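## Task

The north pallet, at the -y end of the track, belongs to route A3 and the south pallet, at the +y end, to route C7. Each case shows its route code on a label, either on the lid or on the side facing the track. Each pallet holds exactly one case with the other pallet's code. Exchange those two cases so that every case ends lid up. A case may be parked for a while on the table next to the middle of the track. No case may overhang its pallet's edge by more than roughly a finger's width. A case that drops to the floor may be picked up again, but it too must finish lid up. At the end, release everything and move the tools away. Nothing counts as done if it stays in place only because the robot holds it. cam_pallet_north views the -y end and cam_pallet_south views the +y end, and +y runs roughly rightward in both images.

## Robot and tools

Robot: two arms, left_arm and right_arm, each with a vacuum tool that has two air channels (a and b). Each channel has two cups. Each arm rides its own carriage on one shared track along y at x = 0. left_rail carries left_arm and stays on the +y half (position_m 0.6 to 3). right_rail carries right_arm and stays on the -y half (position_m -3 to -0.6). An arm's base sits at x = 0, y = its rail position, z = 0.04 m, and faces +x.

Scene frame: fixed to the table, with metres throughout. The table top is z = 0 and +z is up. +x is the direction the arms face, and +y is to their left. y = 0 is the middle of the track. The table starts at x = 0.50 and spans y = -0.90 to 0.90. Beyond that span the floor is 0.53 m lower. The names left and right do not refer to image sides.

Tool execute_actions, argument actions: a list of action objects run in order. An empty list just returns state and images. An action can hold these keys:
- rows: 1 to 15 rows, each applied for one control step (1/30 s). Every row is a single list of 16 numbers, each in [-1, 1], covering both arms. The order is left dx, dy, dz, rx, ry, rz, left suction_a, suction_b, then the same eight for the right arm. dx to rz are an offset, not a pose. They are taken from the cup point's measured pose at the start of the action, in the cup point's own axes. For the first action of a call, that start is the last reported pose. Each row is measured from that same start, not from the row before it. Scale: 1.0 means 0.6 m for dx, dy, dz and 180 degrees for rx, ry, rz, which form one rotation vector. Suction values set each channel: 0 is off, 1 is full vacuum, and anything above 0.01 counts as on. A channel keeps its setting, so resend its current values to leave it unchanged.
- steps: 1 to 450, with a default of 15 and at least one per row. After the last row, the arms keep heading to the last row's target.
- until: ends the action early once all of its conditions hold. Examples are {"all": {"status": "ended"}}, {"any": {"status": "ended"}} and {"left_rail": {"position_status": ["!=", "moving"]}}. A numeric condition needs a comparison (=, !=, <, <=, >, >=).
- left_rail / right_rail: position_m is an absolute target along the track in metres. speed_m_s runs 0.01 to 1, starts at 1 and stays as last set. {"stop": true} halts the carriage. Any out-of-range value or unknown name rejects the whole call.

Each step, the commanded pose is clipped to within 100 mm and 16 degrees of the measured one, so a large move needs many steps. It may fall short when the result returns, and you should send the remainder. Ramp offsets gradually (e.g. +0.01 per row, about 6 mm per step) so held cases don't shake loose. Rows never move carriages. Driving a carriage shifts its arm's tool by the same amount. Let the carriage arrive, within 0.6 mm, before you place the tool or end the scene.

Tool zoom_image: camera (cam_high, cam_low, cam_pallet_north, cam_pallet_south, cam_left_wrist, cam_right_wrist) and region [x0, y0, x1, y1] in pixels from the top-left, at most 504 by 504. The wrist images are 616x616 and the others 504x504. Use it to read labels.

Tool finished_scene: scene (1 or 2). It ends that scene for good, and its result reports success and the next task.

Results: per arm, the cup point position (m), quat_wxyz and velocities in the scene frame. The printed position may be off, more so at long reach. Also reported: Hand target lines, joint positions and velocities (rail, then six joints), wrist force and torque along the tool axes (noisy, offset up to about 10 N, saturates near 200 N), suction_measured_a/b and part_present_a/b. Rail results give position_m, position_status (moving, done, contact_stop, time_out, stopped, stopped_with_arm, stopped_for_other_arm) and position_answer (taken/not_taken). "pose unreachable" means the clearance check altered or blocked that arm's command. That arm stops, and its carriage brakes.

Hand geometry: the cup point is the centre of the four cup rims, and the cups point along its +z. The cups sit at x = ±62 mm, y = -104.5 mm (channel a) and +104.5 mm (channel b). Together they span 227 x 312 mm, and each cup is 103 mm across. To grip, press both cups of a channel fully onto a flat, smooth face, clear of edges and holes. A reading near 0 means no seal. Cardboard leaks, so expect lower readings. Readings take up to about 1.3 s to settle, and cups compress up to about 21 mm. About 381 N per cup at 0.7.

To release: lower in small steps until the case touches its support. Then, in one action, switch both channels off and back the tool straight away.

Handing a case between tools: set it down, turn the giver's suction off first, and lift the giver clear before the other tool carries it away.

Things to avoid:
- Arms, tools, cameras or held cases hitting or pressing on the other arm.
- Forces of 400 N or joint torque at its limit. Either one faults the arm for 10 s.
- Fast or off-centre carrying.
- Sealing a cup onto the table.
- Pushing anything out of the work area.
- Cases dropped, slammed or left overhanging.

If a rail reports stopped_for_other_arm, move the arms apart, wait, and resend. Occasional pushes may move loose cases. The robot holds your last command while you think.

Each tool is called after "Request:" as name([rows], argument=value, ...), one row to a line, values as JSON.

## Session

Request:
execute_actions(actions=[])

Scene clock: 0.00 s.
left_arm: end_effector_position=(+0.8497, +2.4936, +0.4397) suction_measured_a=0.00 part_present_a=0 suction_measured_b=0.00 part_present_b=0 end_effector_quat_wxyz=(+0.000, -0.000, +1.000, -0.000) end_effector_velocity=(+0.000, +0.000, -0.000) end_effector_angular_velocity=(+0.000, +0.000, -0.000) | right_arm: end_effector_position=(+0.8494, -1.6245, +0.4404) suction_measured_a=0.00 part_present_a=0 suction_measured_b=0.00 part_present_b=0 end_effector_quat_wxyz=(-0.000, -0.000, +1.000, -0.001) end_effector_velocity=(-0.000, +0.000, +0.000) end_effector_angular_velocity=(-0.000, -0.000, +0.000)
Joint positions: left_arm=[ 2.494 -0.24  -1.498  2.093 -2.165 -1.571  1.331] | right_arm=[-1.625 -0.237 -1.499  2.092 -2.164 -1.572  1.333]
Joint velocities: left_arm=[ 0.  0.  0. -0. -0.  0.  0.] | right_arm=[ 0.  0. -0.  0. -0. -0. -0.]
Wrist force (N, on the end effector, along its own x y z axes, offset not removed): no reading
Wrist torque (N m, same axes, about the end effector's origin, offset not removed): no reading
Hand target (left_arm): +0.850, +2.494, +0.440; +0.000, -0.000, +1.000, -0.000
Hand target (right_arm): +0.849, -1.625, +0.440; -0.000, -0.000, +1.000, -0.001
left_rail: position_m=2.494 position_m_goal=2.494 speed_m_s=1.00 position_status=done position_answer=taken refusals=0
right_rail: position_m=-1.625 position_m_goal=-1.625 speed_m_s=1.00 position_status=done position_answer=taken refusals=0

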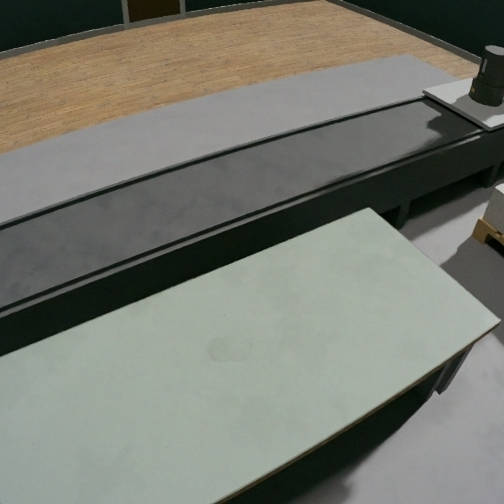

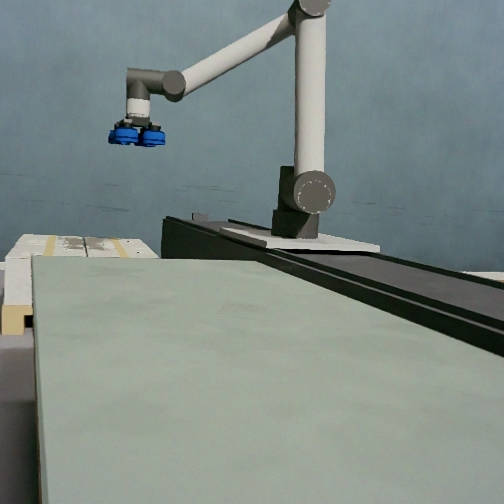

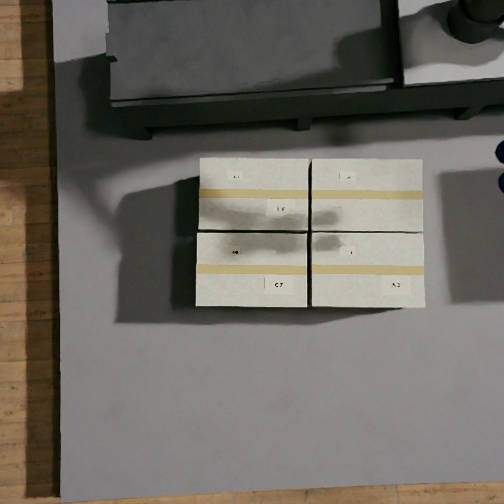

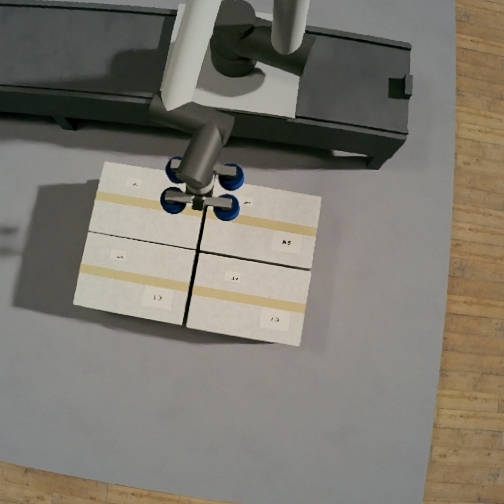

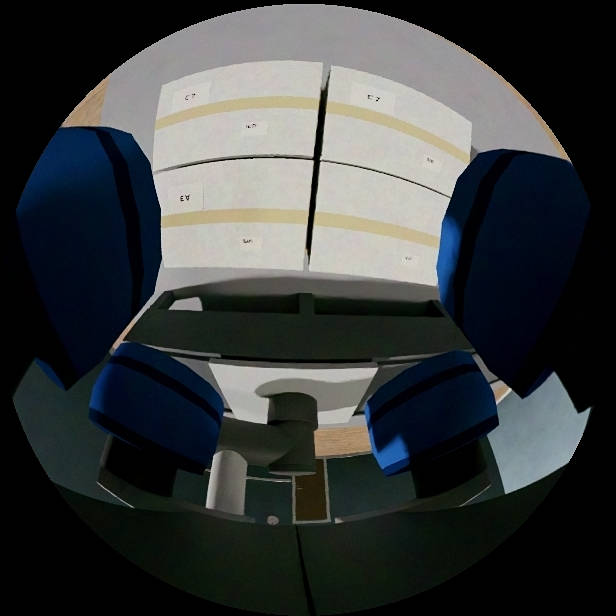

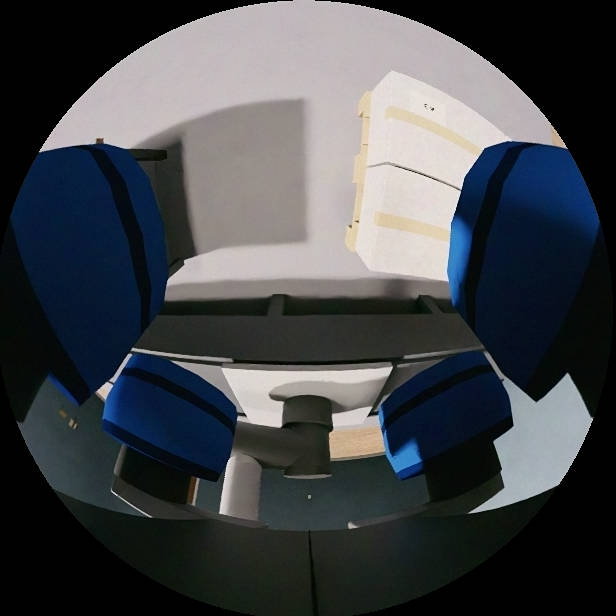

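Request:
zoom_image(camera="cam_pallet_north", region=[180,130,440,330])

Request:
zoom_image(camera="cam_pallet_south", region=[60,140,340,360])

Region (180, 130, 440, 330) of cam_pallet_north's 504x504 image, scaled by 1.938, with more detail than that image has; it fills the top 388 rows of this view, and the rest is white.

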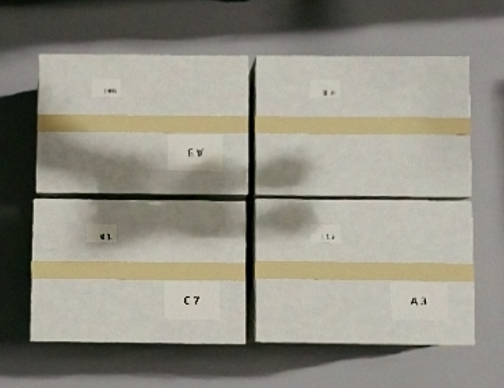

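Region (60, 140, 340, 360) of cam_pallet_south's 504x504 image, scaled by 1.800, with more detail than that image has; it fills the top 396 rows of this view, and the rest is white.

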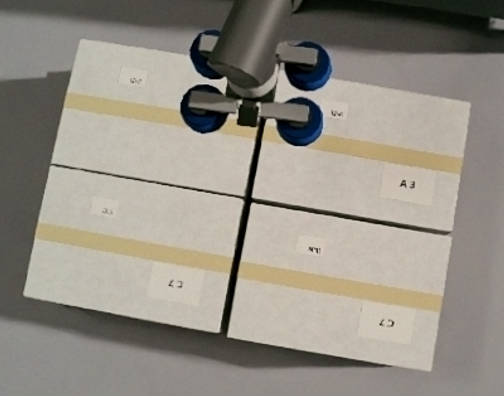

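Request:
execute_actions([
  {"rows":[[-0.05,0,0.6,0,0,0.017,0,0,-0.7,0,0.6,0,0,0.017,0,0]],"steps":75,"left_rail":{"position_m":2.78},"right_rail":{"position_m":-2.8}},
])

Scene clock: 16.23 s.
left_arm: end_effector_position=(+0.8796, +2.7793, +0.0799) suction_measured_a=0.00 part_present_a=0 suction_measured_b=0.00 part_present_b=0 end_effector_quat_wxyz=(+0.000, +0.026, +1.000, -0.000) end_effector_velocity=(-0.000, +0.000, -0.000) end_effector_angular_velocity=(+0.000, +0.000, +0.000) | right_arm: end_effector_position=(+1.2697, -2.7985, +0.0808) suction_measured_a=0.00 part_present_a=0 suction_measured_b=0.00 part_present_b=0 end_effector_quat_wxyz=(-0.000, +0.026, +1.000, -0.001) end_effector_velocity=(-0.000, -0.000, -0.000) end_effector_angular_velocity=(-0.000, +0.000, -0.000)
Joint positions: left_arm=[ 2.78  -0.231 -1.08   2.24  -2.732 -1.571  1.392] | right_arm=[-2.8   -0.157 -0.809  1.624 -2.386 -1.572  1.466]
Joint velocities: left_arm=[ 0.  0.  0.  0. -0.  0. -0.] | right_arm=[ 0. -0.  0. -0.  0. -0. -0.]
Wrist force (N, on the end effector, along its own x y z axes, offset not removed): left_arm=[-1.6 -3.2 2.8] | right_arm=[2.5 -6.2 -0.5]
Wrist torque (N m, same axes, about the end effector's origin, offset not removed): left_arm=[-0.69 0.75 -0.59] | right_arm=[-0.60 0.25 -0.02]
Hand target (left_arm): +0.880, +2.779, +0.080; +0.000, +0.026, +1.000, -0.000
Hand target (right_arm): +1.270, -2.799, +0.081; -0.000, +0.026, +1.000, -0.001
Off the commanded pose (left_arm): 0.000 m, 0 deg.
Off the commanded pose (right_arm): 0.001 m, 0 deg.
left_rail: position_m=2.780 position_m_goal=2.780 speed_m_s=1.00 position_status=done position_answer=taken refusals=0
right_rail: position_m=-2.800 position_m_goal=-2.800 speed_m_s=1.00 position_status=done position_answer=taken refusals=0

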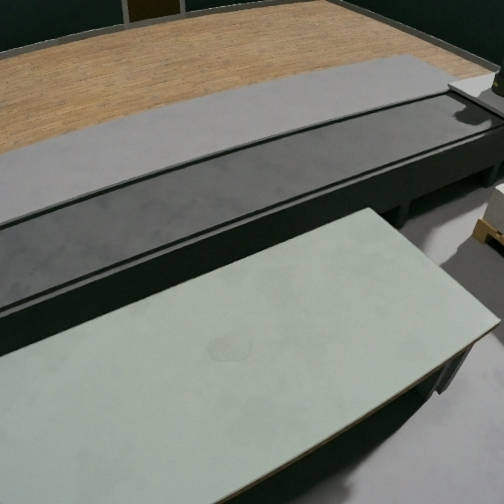

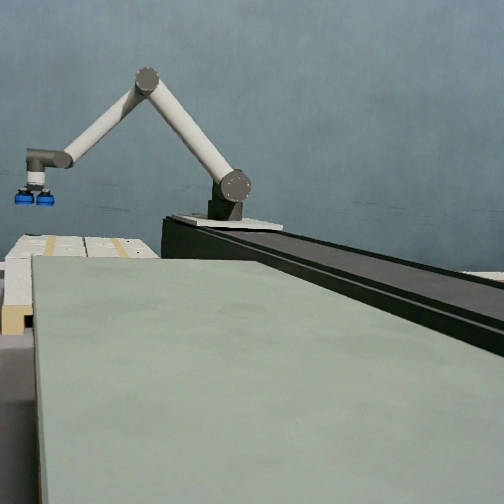

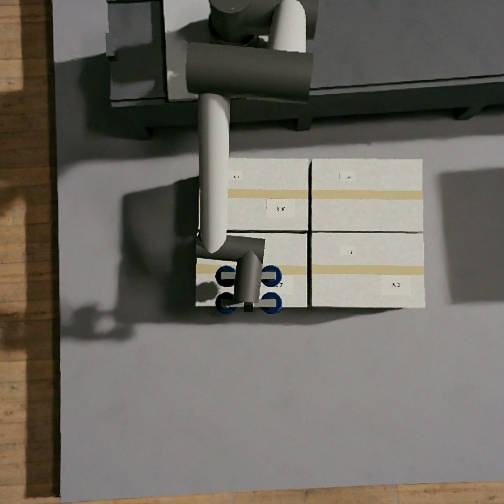

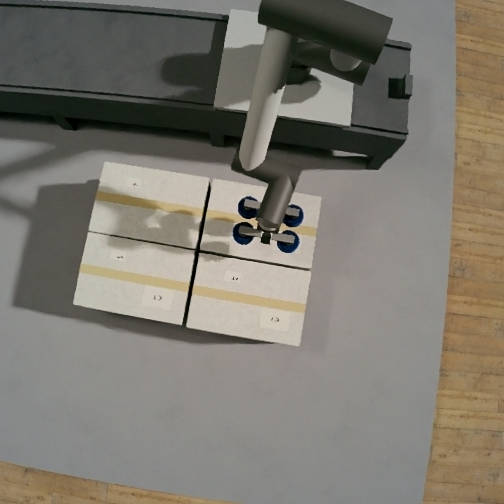

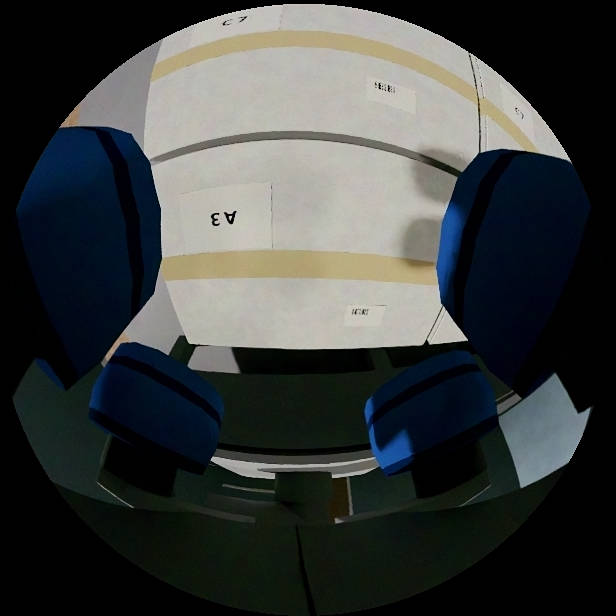

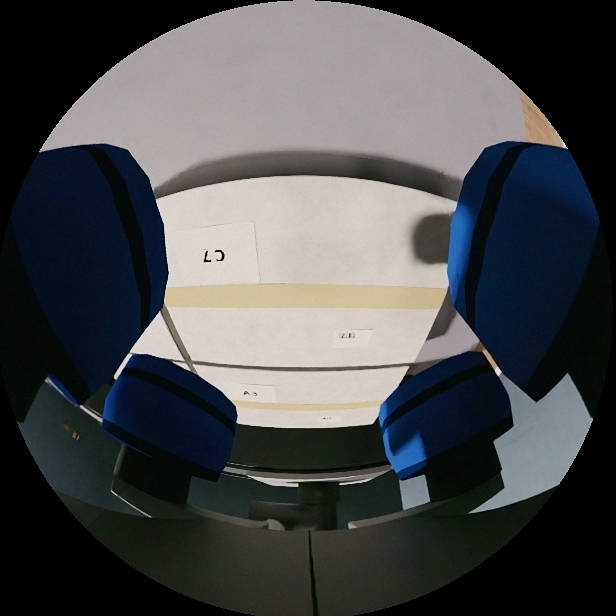

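Request:
execute_actions([
  {"rows":[[0.02,-0.04,0.25,0,0,0,0,0,0.15,0.025,0.25,0,0,0,0,0]],"steps":25},
])

Request:
zoom_image(camera="cam_pallet_north", region=[180,200,340,330])

Request:
zoom_image(camera="cam_pallet_south", region=[180,160,340,290])

Scene clock: 23.60 s.
left_arm: end_effector_position=(+0.8662, +2.7561, -0.0696) suction_measured_a=0.00 part_present_a=0 suction_measured_b=0.00 part_present_b=0 end_effector_quat_wxyz=(-0.000, +0.026, +1.000, -0.000) end_effector_velocity=(+0.001, -0.001, -0.003) end_effector_angular_velocity=(-0.000, -0.002, +0.000) | right_arm: end_effector_position=(+1.1810, -2.7790, -0.0688) suction_measured_a=0.00 part_present_a=0 suction_measured_b=0.00 part_present_b=0 end_effector_quat_wxyz=(-0.000, +0.026, +1.000, -0.001) end_effector_velocity=(-0.002, +0.000, -0.004) end_effector_angular_velocity=(-0.000, -0.001, +0.000)
Joint positions: left_arm=[ 2.78  -0.262 -0.871  2.265 -2.964 -1.571  1.362] | right_arm=[-2.8   -0.153 -0.731  1.78  -2.62  -1.572  1.471]
Joint velocities: left_arm=[ 0.    -0.001  0.006 -0.001 -0.006  0.    -0.001] | right_arm=[ 0.     0.     0.003  0.003 -0.007  0.     0.   ]
Wrist force (N, on the end effector, along its own x y z axes, offset not removed): left_arm=[-9.5 3.6 2.4] | right_arm=[2.9 -0.1 0.7]
Wrist torque (N m, same axes, about the end effector's origin, offset not removed): left_arm=[0.58 2.07 -0.38] | right_arm=[0.16 0.21 -0.05]
Hand target (left_arm): +0.866, +2.756, -0.070; +0.000, +0.026, +1.000, -0.000
Hand target (right_arm): +1.181, -2.779, -0.069; -0.000, +0.026, +1.000, -0.001
Off the commanded pose (left_arm): 0.001 m, 0 deg.
Off the commanded pose (right_arm): 0.001 m, 0 deg.
left_rail: position_m=2.780 position_m_goal=2.780 speed_m_s=1.00 position_status=done position_answer=taken refusals=0
right_rail: position_m=-2.800 position_m_goal=-2.800 speed_m_s=1.00 position_status=done position_answer=taken refusals=0

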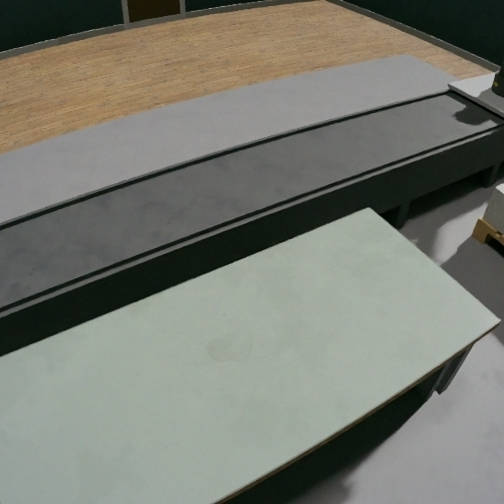

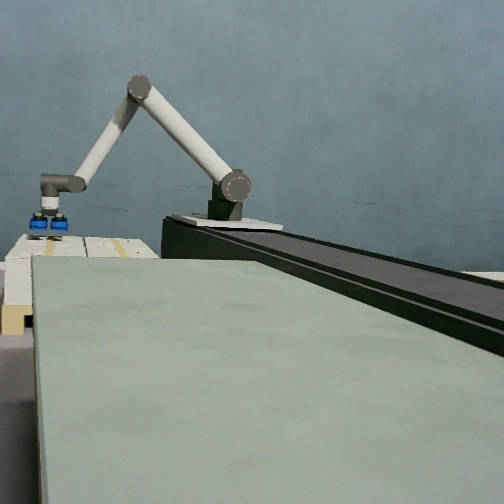

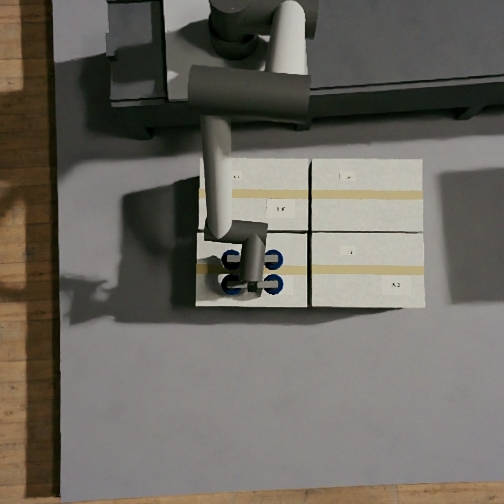

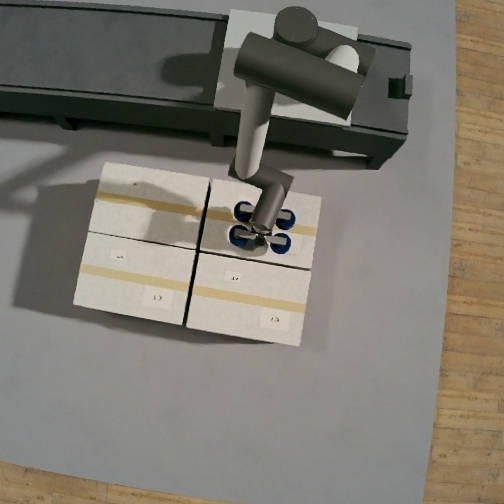

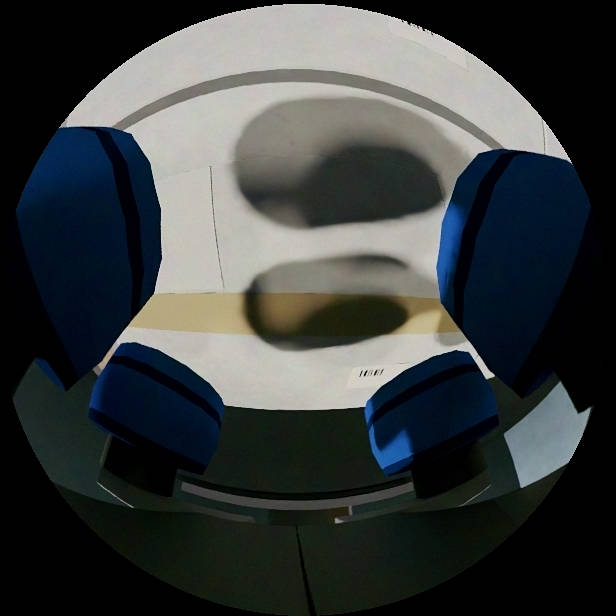

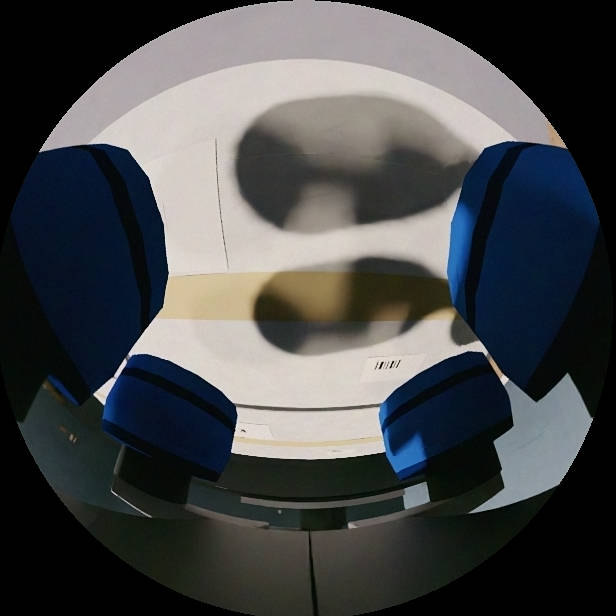

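Region (180, 200, 340, 330) of cam_pallet_north's 504x504 image, scaled by 3.150, with more detail than that image has; it fills the top 410 rows of this view, and the rest is white.

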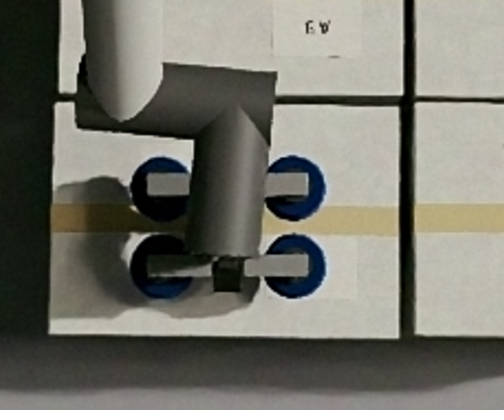

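Region (180, 160, 340, 290) of cam_pallet_south's 504x504 image, scaled by 3.150, with more detail than that image has; it fills the top 410 rows of this view, and the rest is white.

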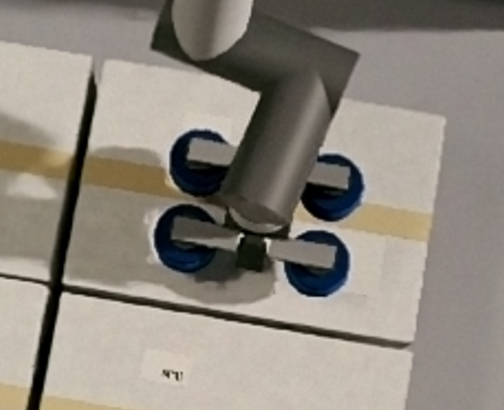

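Request:
execute_actions([
  {"rows":[[0.045,-0.01,0.03,0,0,-0.007,0,0,0.02,-0.006,0.03,0,0,0.003,0,0]],"steps":12},
  {"rows":[[0,0,0.06,0,0,0,0,0,0,0,0.06,0,0,0,0,0]],"steps":14},
])

Request:
zoom_image(camera="cam_pallet_north", region=[180,200,340,330])

Request:
zoom_image(camera="cam_pallet_south", region=[180,160,340,290])

Scene clock: 40.37 s.
left_arm: end_effector_position=(+0.8401, +2.7517, -0.1215) suction_measured_a=0.00 part_present_a=0 suction_measured_b=0.00 part_present_b=0 end_effector_quat_wxyz=(-0.000, +0.016, +1.000, -0.000) end_effector_velocity=(+0.001, +0.000, -0.009) end_effector_angular_velocity=(-0.000, -0.001, -0.000) | right_arm: end_effector_position=(+1.1693, -2.7818, -0.1210) suction_measured_a=0.00 part_present_a=0 suction_measured_b=0.00 part_present_b=0 end_effector_quat_wxyz=(-0.000, +0.031, +1.000, -0.001) end_effector_velocity=(+0.001, -0.000, -0.009) end_effector_angular_velocity=(-0.000, -0.001, -0.000)
Joint positions: left_arm=[ 2.78  -0.275 -0.798  2.293 -3.065 -1.571  1.328] | right_arm=[-2.8   -0.157 -0.683  1.793 -2.68  -1.572  1.476]
Joint velocities: left_arm=[ 0.     0.     0.015 -0.004 -0.013  0.     0.001] | right_arm=[ 0.     0.     0.01  -0.003 -0.008  0.     0.   ]
Wrist force (N, on the end effector, along its own x y z axes, offset not removed): left_arm=[-9.1 2.6 5.1] | right_arm=[3.3 0.2 0.8]
Wrist torque (N m, same axes, about the end effector's origin, offset not removed): left_arm=[0.10 1.52 -0.55] | right_arm=[0.26 0.21 0.03]
Hand target (left_arm): +0.840, +2.752, -0.123; -0.000, +0.016, +1.000, -0.000
Hand target (right_arm): +1.169, -2.782, -0.122; -0.000, +0.031, +1.000, -0.001
Off the commanded pose (left_arm): 0.001 m, 0 deg.
Off the commanded pose (right_arm): 0.001 m, 0 deg.
left_rail: position_m=2.780 position_m_goal=2.780 speed_m_s=1.00 position_status=done position_answer=taken refusals=0
right_rail: position_m=-2.800 position_m_goal=-2.800 speed_m_s=1.00 position_status=done position_answer=taken refusals=0

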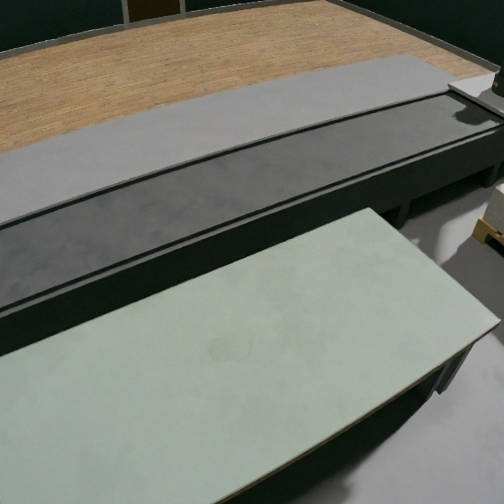

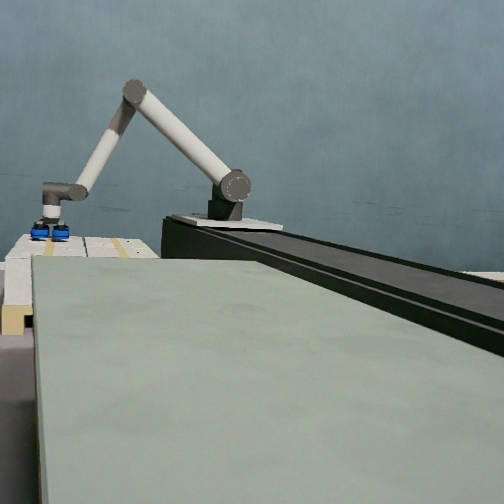

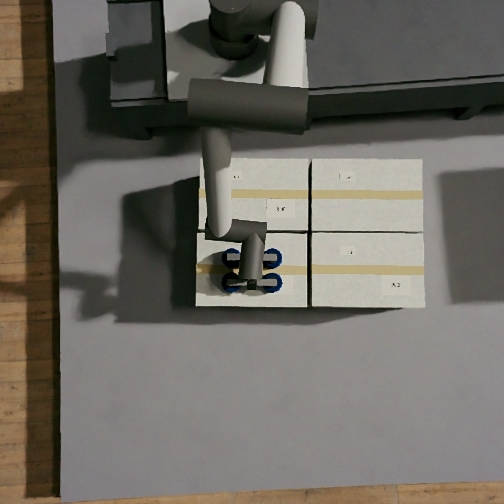

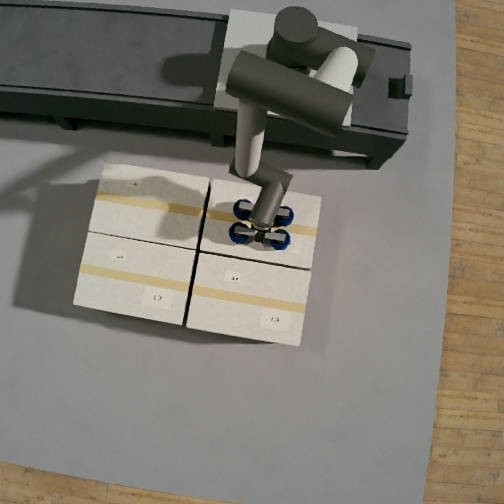

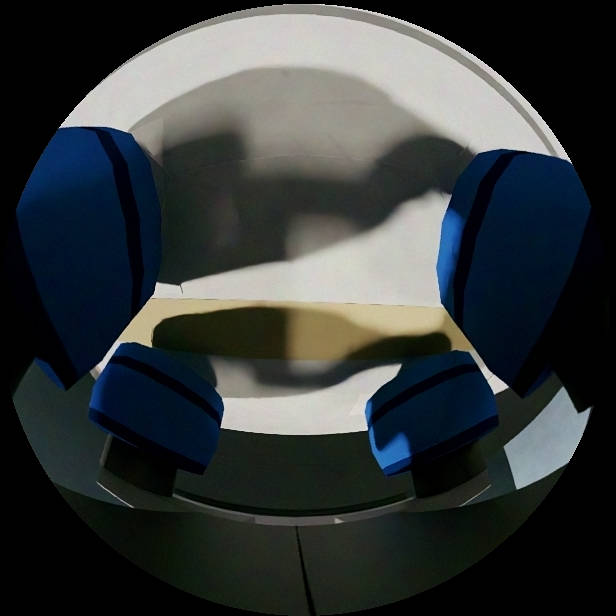

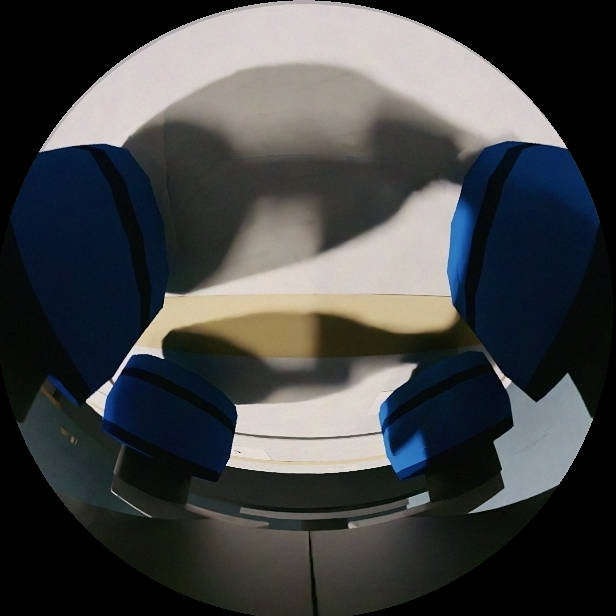

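Region (180, 200, 340, 330) of cam_pallet_north's 504x504 image, scaled by 3.150, with more detail than that image has; it fills the top 410 rows of this view, and the rest is white.

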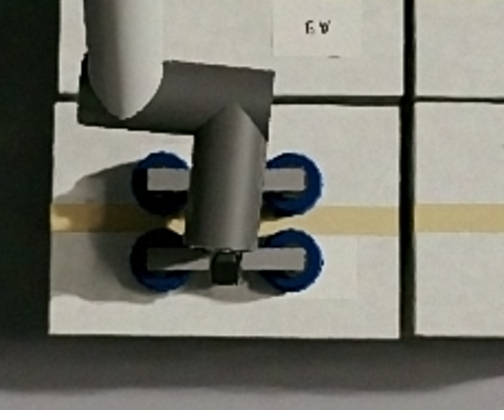

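Region (180, 160, 340, 290) of cam_pallet_south's 504x504 image, scaled by 3.150, with more detail than that image has; it fills the top 410 rows of this view, and the rest is white.

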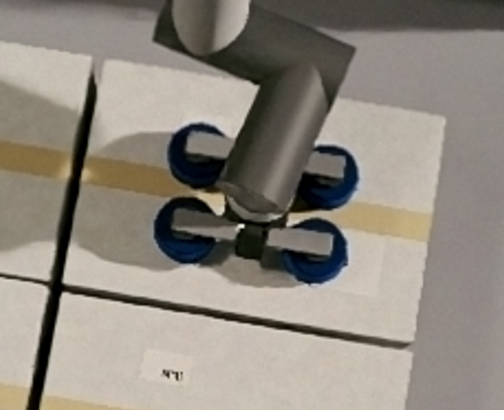

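Request:
execute_actions([
  {"rows":[[0.013,0,0,0,0,0,0,0,0.007,0,0,0,0,0,0,0]],"steps":9},
  {"rows":[[0,0,0.015,0,0,0,1,1,0,0,0.015,0,0,0,1,1],[0,0,0.03,0,0,0,1,1,0,0,0.03,0,0,0,1,1],[0,0,0.042,0,0,0,1,1,0,0,0.042,0,0,0,1,1]],"steps":20},
])

Scene clock: 45.77 s.
left_arm: end_effector_position=(+0.8335, +2.7520, -0.1467) suction_measured_a=0.86 part_present_a=1 suction_measured_b=0.85 part_present_b=1 end_effector_quat_wxyz=(-0.000, +0.016, +1.000, -0.000) end_effector_velocity=(+0.001, -0.000, -0.001) end_effector_angular_velocity=(+0.000, -0.002, +0.000) | right_arm: end_effector_position=(+1.1656, -2.7814, -0.1462) suction_measured_a=0.85 part_present_a=1 suction_measured_b=0.85 part_present_b=1 end_effector_quat_wxyz=(-0.000, +0.031, +1.000, -0.001) end_effector_velocity=(-0.001, +0.000, -0.003) end_effector_angular_velocity=(+0.000, +0.003, +0.000)
Joint positions: left_arm=[ 2.78  -0.277 -0.76   2.296 -3.107 -1.571  1.326] | right_arm=[-2.8   -0.157 -0.658  1.793 -2.706 -1.572  1.475]
Joint velocities: left_arm=[ 0.     0.     0.002 -0.001 -0.003  0.001 -0.   ] | right_arm=[ 0.     0.     0.003 -0.     0.    -0.    -0.   ]
Wrist force (N, on the end effector, along its own x y z axes, offset not removed): left_arm=[-18.9 11.2 -9.1] | right_arm=[10.8 -8.1 -2.9]
Wrist torque (N m, same axes, about the end effector's origin, offset not removed): left_arm=[5.21 -0.65 -0.23] | right_arm=[-5.68 1.44 0.62]
Hand target (left_arm): +0.833, +2.752, -0.147; -0.000, +0.016, +1.000, -0.000
Hand target (right_arm): +1.166, -2.781, -0.146; -0.000, +0.031, +1.000, -0.001
Off the commanded pose (left_arm): 0.000 m, 0 deg.
Off the commanded pose (right_arm): 0.000 m, 0 deg.
left_rail: position_m=2.780 position_m_goal=2.780 speed_m_s=1.00 position_status=done position_answer=taken refusals=0
right_rail: position_m=-2.800 position_m_goal=-2.800 speed_m_s=1.00 position_status=done position_answer=taken refusals=0

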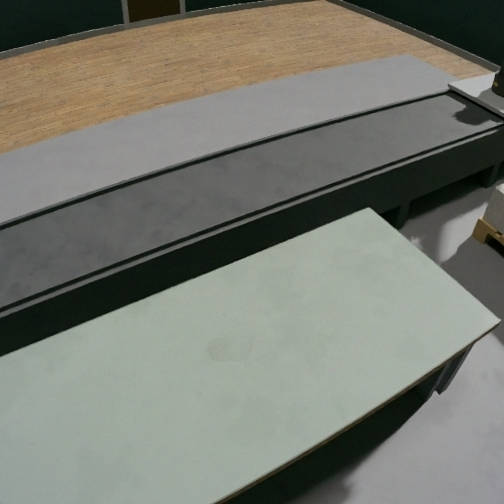

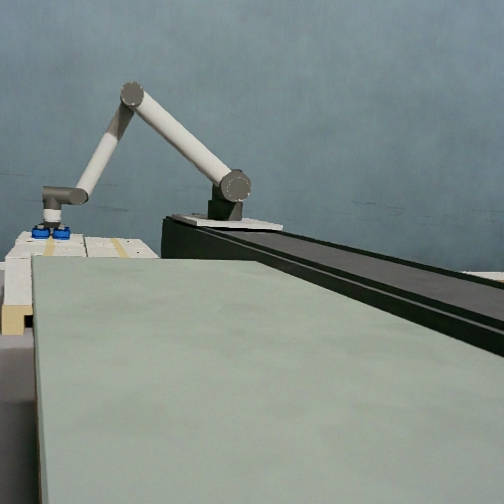

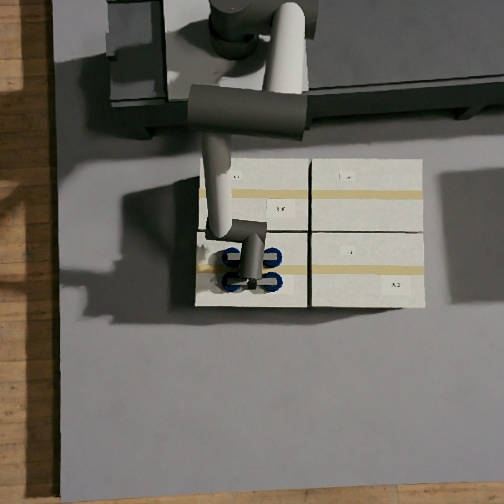

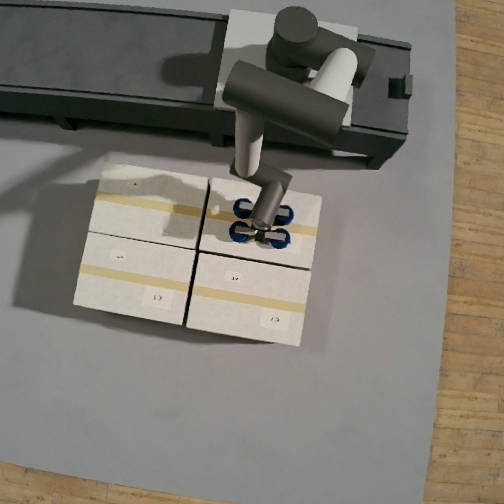

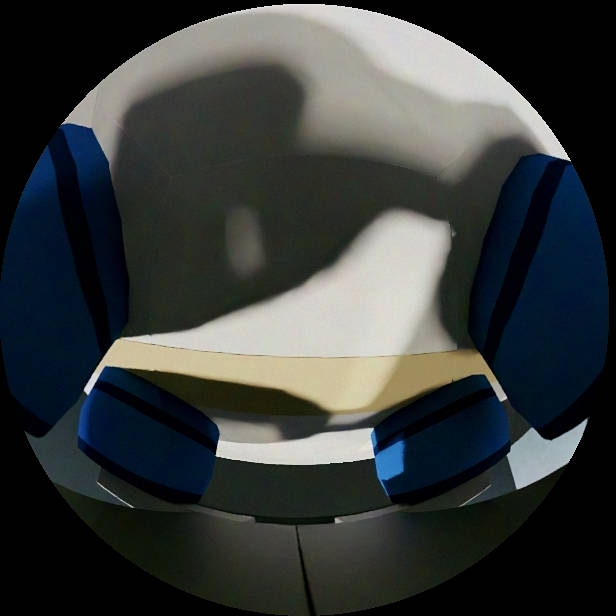

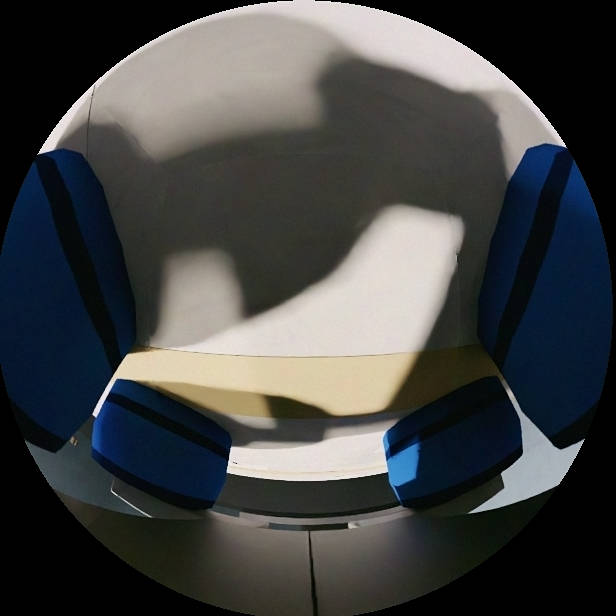

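Request:
execute_actions([
  {"rows":[[0,0,-0.01,0,0,0,1,1,0,0,-0.01,0,0,0,1,1],[0,0,-0.02,0,0,0,1,1,0,0,-0.02,0,0,0,1,1],[0,0,-0.04,0,0,0,1,1,0,0,-0.04,0,0,0,1,1],[0,0,-0.06,0,0,0,1,1,0,0,-0.06,0,0,0,1,1],[0,0,-0.08,0,0,0,1,1,0,0,-0.08,0,0,0,1,1],[0,0,-0.11,0,0,0,1,1,0,0,-0.11,0,0,0,1,1],[0,0,-0.14,0,0,0,1,1,0,0,-0.14,0,0,0,1,1],[0,0,-0.18,0,0,0,1,1,0,0,-0.18,0,0,0,1,1],[0,0,-0.8,0,0,0,1,1,0,0,-0.8,0,0,0,1,1]],"steps":45},
  {"rows":[[0,-0.02,0,0,0,0,1,1,0.02,0.02,0,0,0,0,1,1],[0,-0.05,0,0,0,0,1,1,0.04,0.05,0,0,0,0,1,1],[0,-0.08,0,0,0,0,1,1,0.06,0.08,0,0,0,0,1,1],[0,-0.12,0,0,0,0,1,1,0.09,0.12,0,0,0,0,1,1],[-0.04,-0.69,0,0,0,-0.0102,1,1,0.55,0.67,0,0,0,-0.0197,1,1]],"steps":20},
  {"left_rail":{"position_m":0.8},"right_rail":{"position_m":-0.8},"steps":25},
])

Scene clock: 66.77 s.
left_arm: end_effector_position=(+0.8440, +1.7873, +0.3316) suction_measured_a=0.96 part_present_a=1 suction_measured_b=0.96 part_present_b=1 end_effector_quat_wxyz=(+0.000, -0.000, +1.000, -0.000) end_effector_velocity=(+0.000, -1.001, -0.000) end_effector_angular_velocity=(+0.001, -0.000, +0.000) | right_arm: end_effector_position=(+0.8611, -1.8104, +0.3326) suction_measured_a=0.91 part_present_a=1 suction_measured_b=0.91 part_present_b=1 end_effector_quat_wxyz=(-0.000, -0.000, +1.000, -0.001) end_effector_velocity=(-0.004, +1.007, +0.000) end_effector_angular_velocity=(-0.001, -0.000, -0.001)
Joint positions: left_arm=[ 2.23  -0.695 -1.301  2.033 -2.304 -1.571  0.876] | right_arm=[-2.249  0.262 -1.288  2.012 -2.295 -1.572  1.833]
Joint velocities: left_arm=[-1.    -0.001  0.001 -0.001  0.001  0.001 -0.001] | right_arm=[ 1.     0.008 -0.001  0.001  0.    -0.001  0.009]
Wrist force (N, on the end effector, along its own x y z axes, offset not removed): left_arm=[-7.9 1.6 -12.9] | right_arm=[2.7 3.8 -8.1]
Wrist torque (N m, same axes, about the end effector's origin, offset not removed): left_arm=[5.02 -0.51 -0.55] | right_arm=[-6.12 0.90 0.05]
Hand target (left_arm): +0.844, +1.738, +0.332; +0.000, -0.000, +1.000, -0.000
Hand target (right_arm): +0.861, -1.760, +0.333; -0.000, -0.000, +1.000, -0.001
Off the commanded pose (left_arm): 0.001 m, 0 deg.
Off the commanded pose (right_arm): 0.001 m, 0 deg.
left_rail: position_m=2.230 position_m_goal=0.800 speed_m_s=1.00 position_status=moving position_answer=taken refusals=0
right_rail: position_m=-2.249 position_m_goal=-0.800 speed_m_s=1.00 position_status=moving position_answer=taken refusals=0

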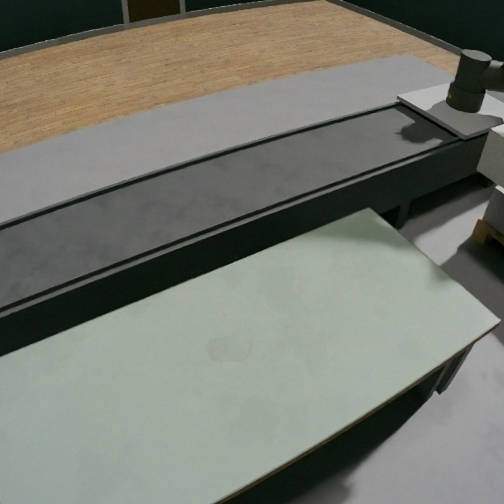

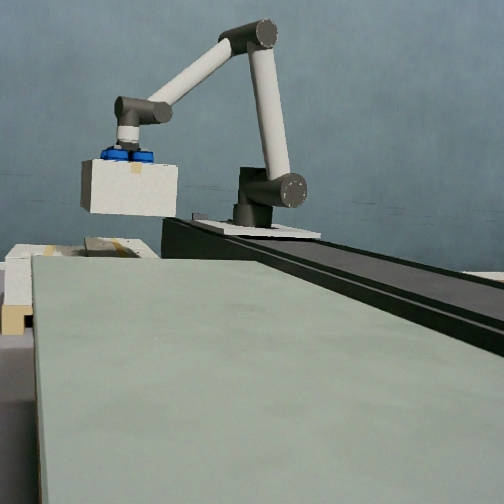

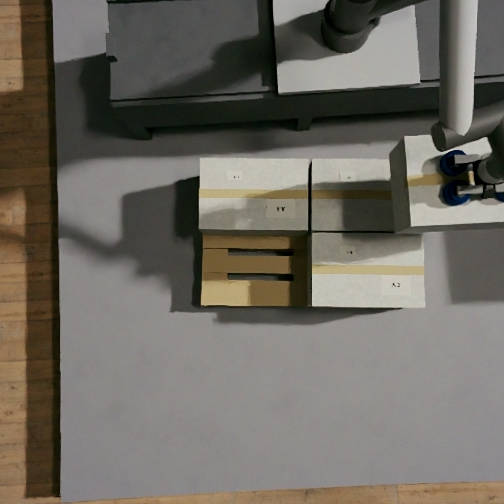

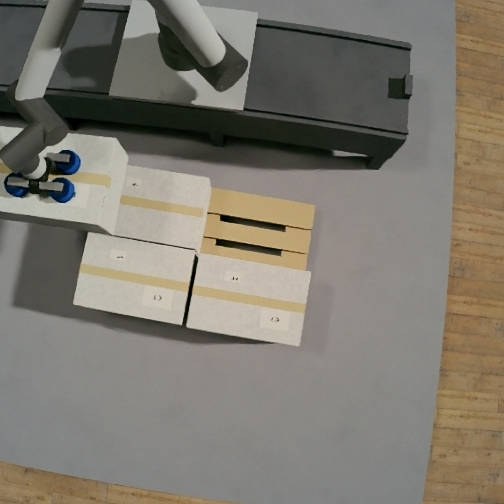

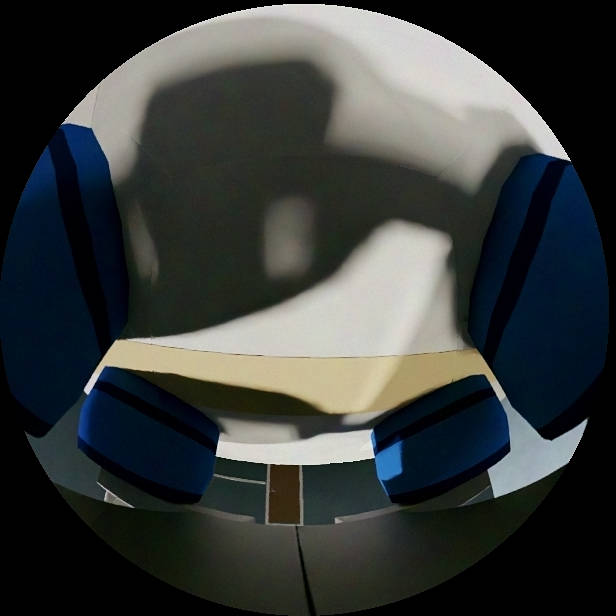

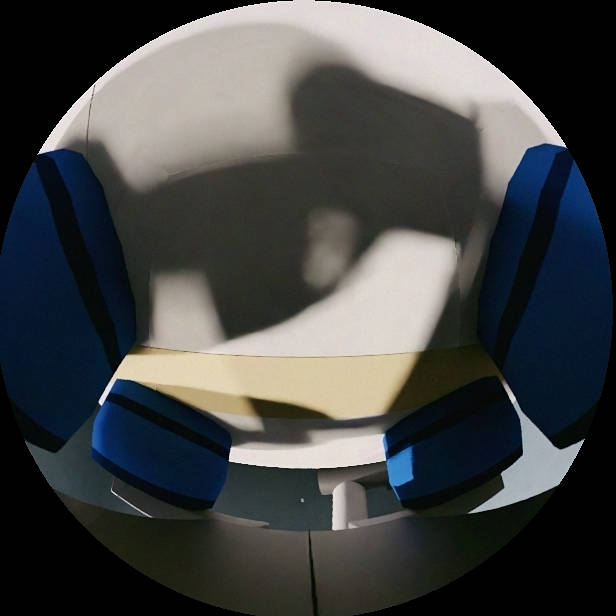

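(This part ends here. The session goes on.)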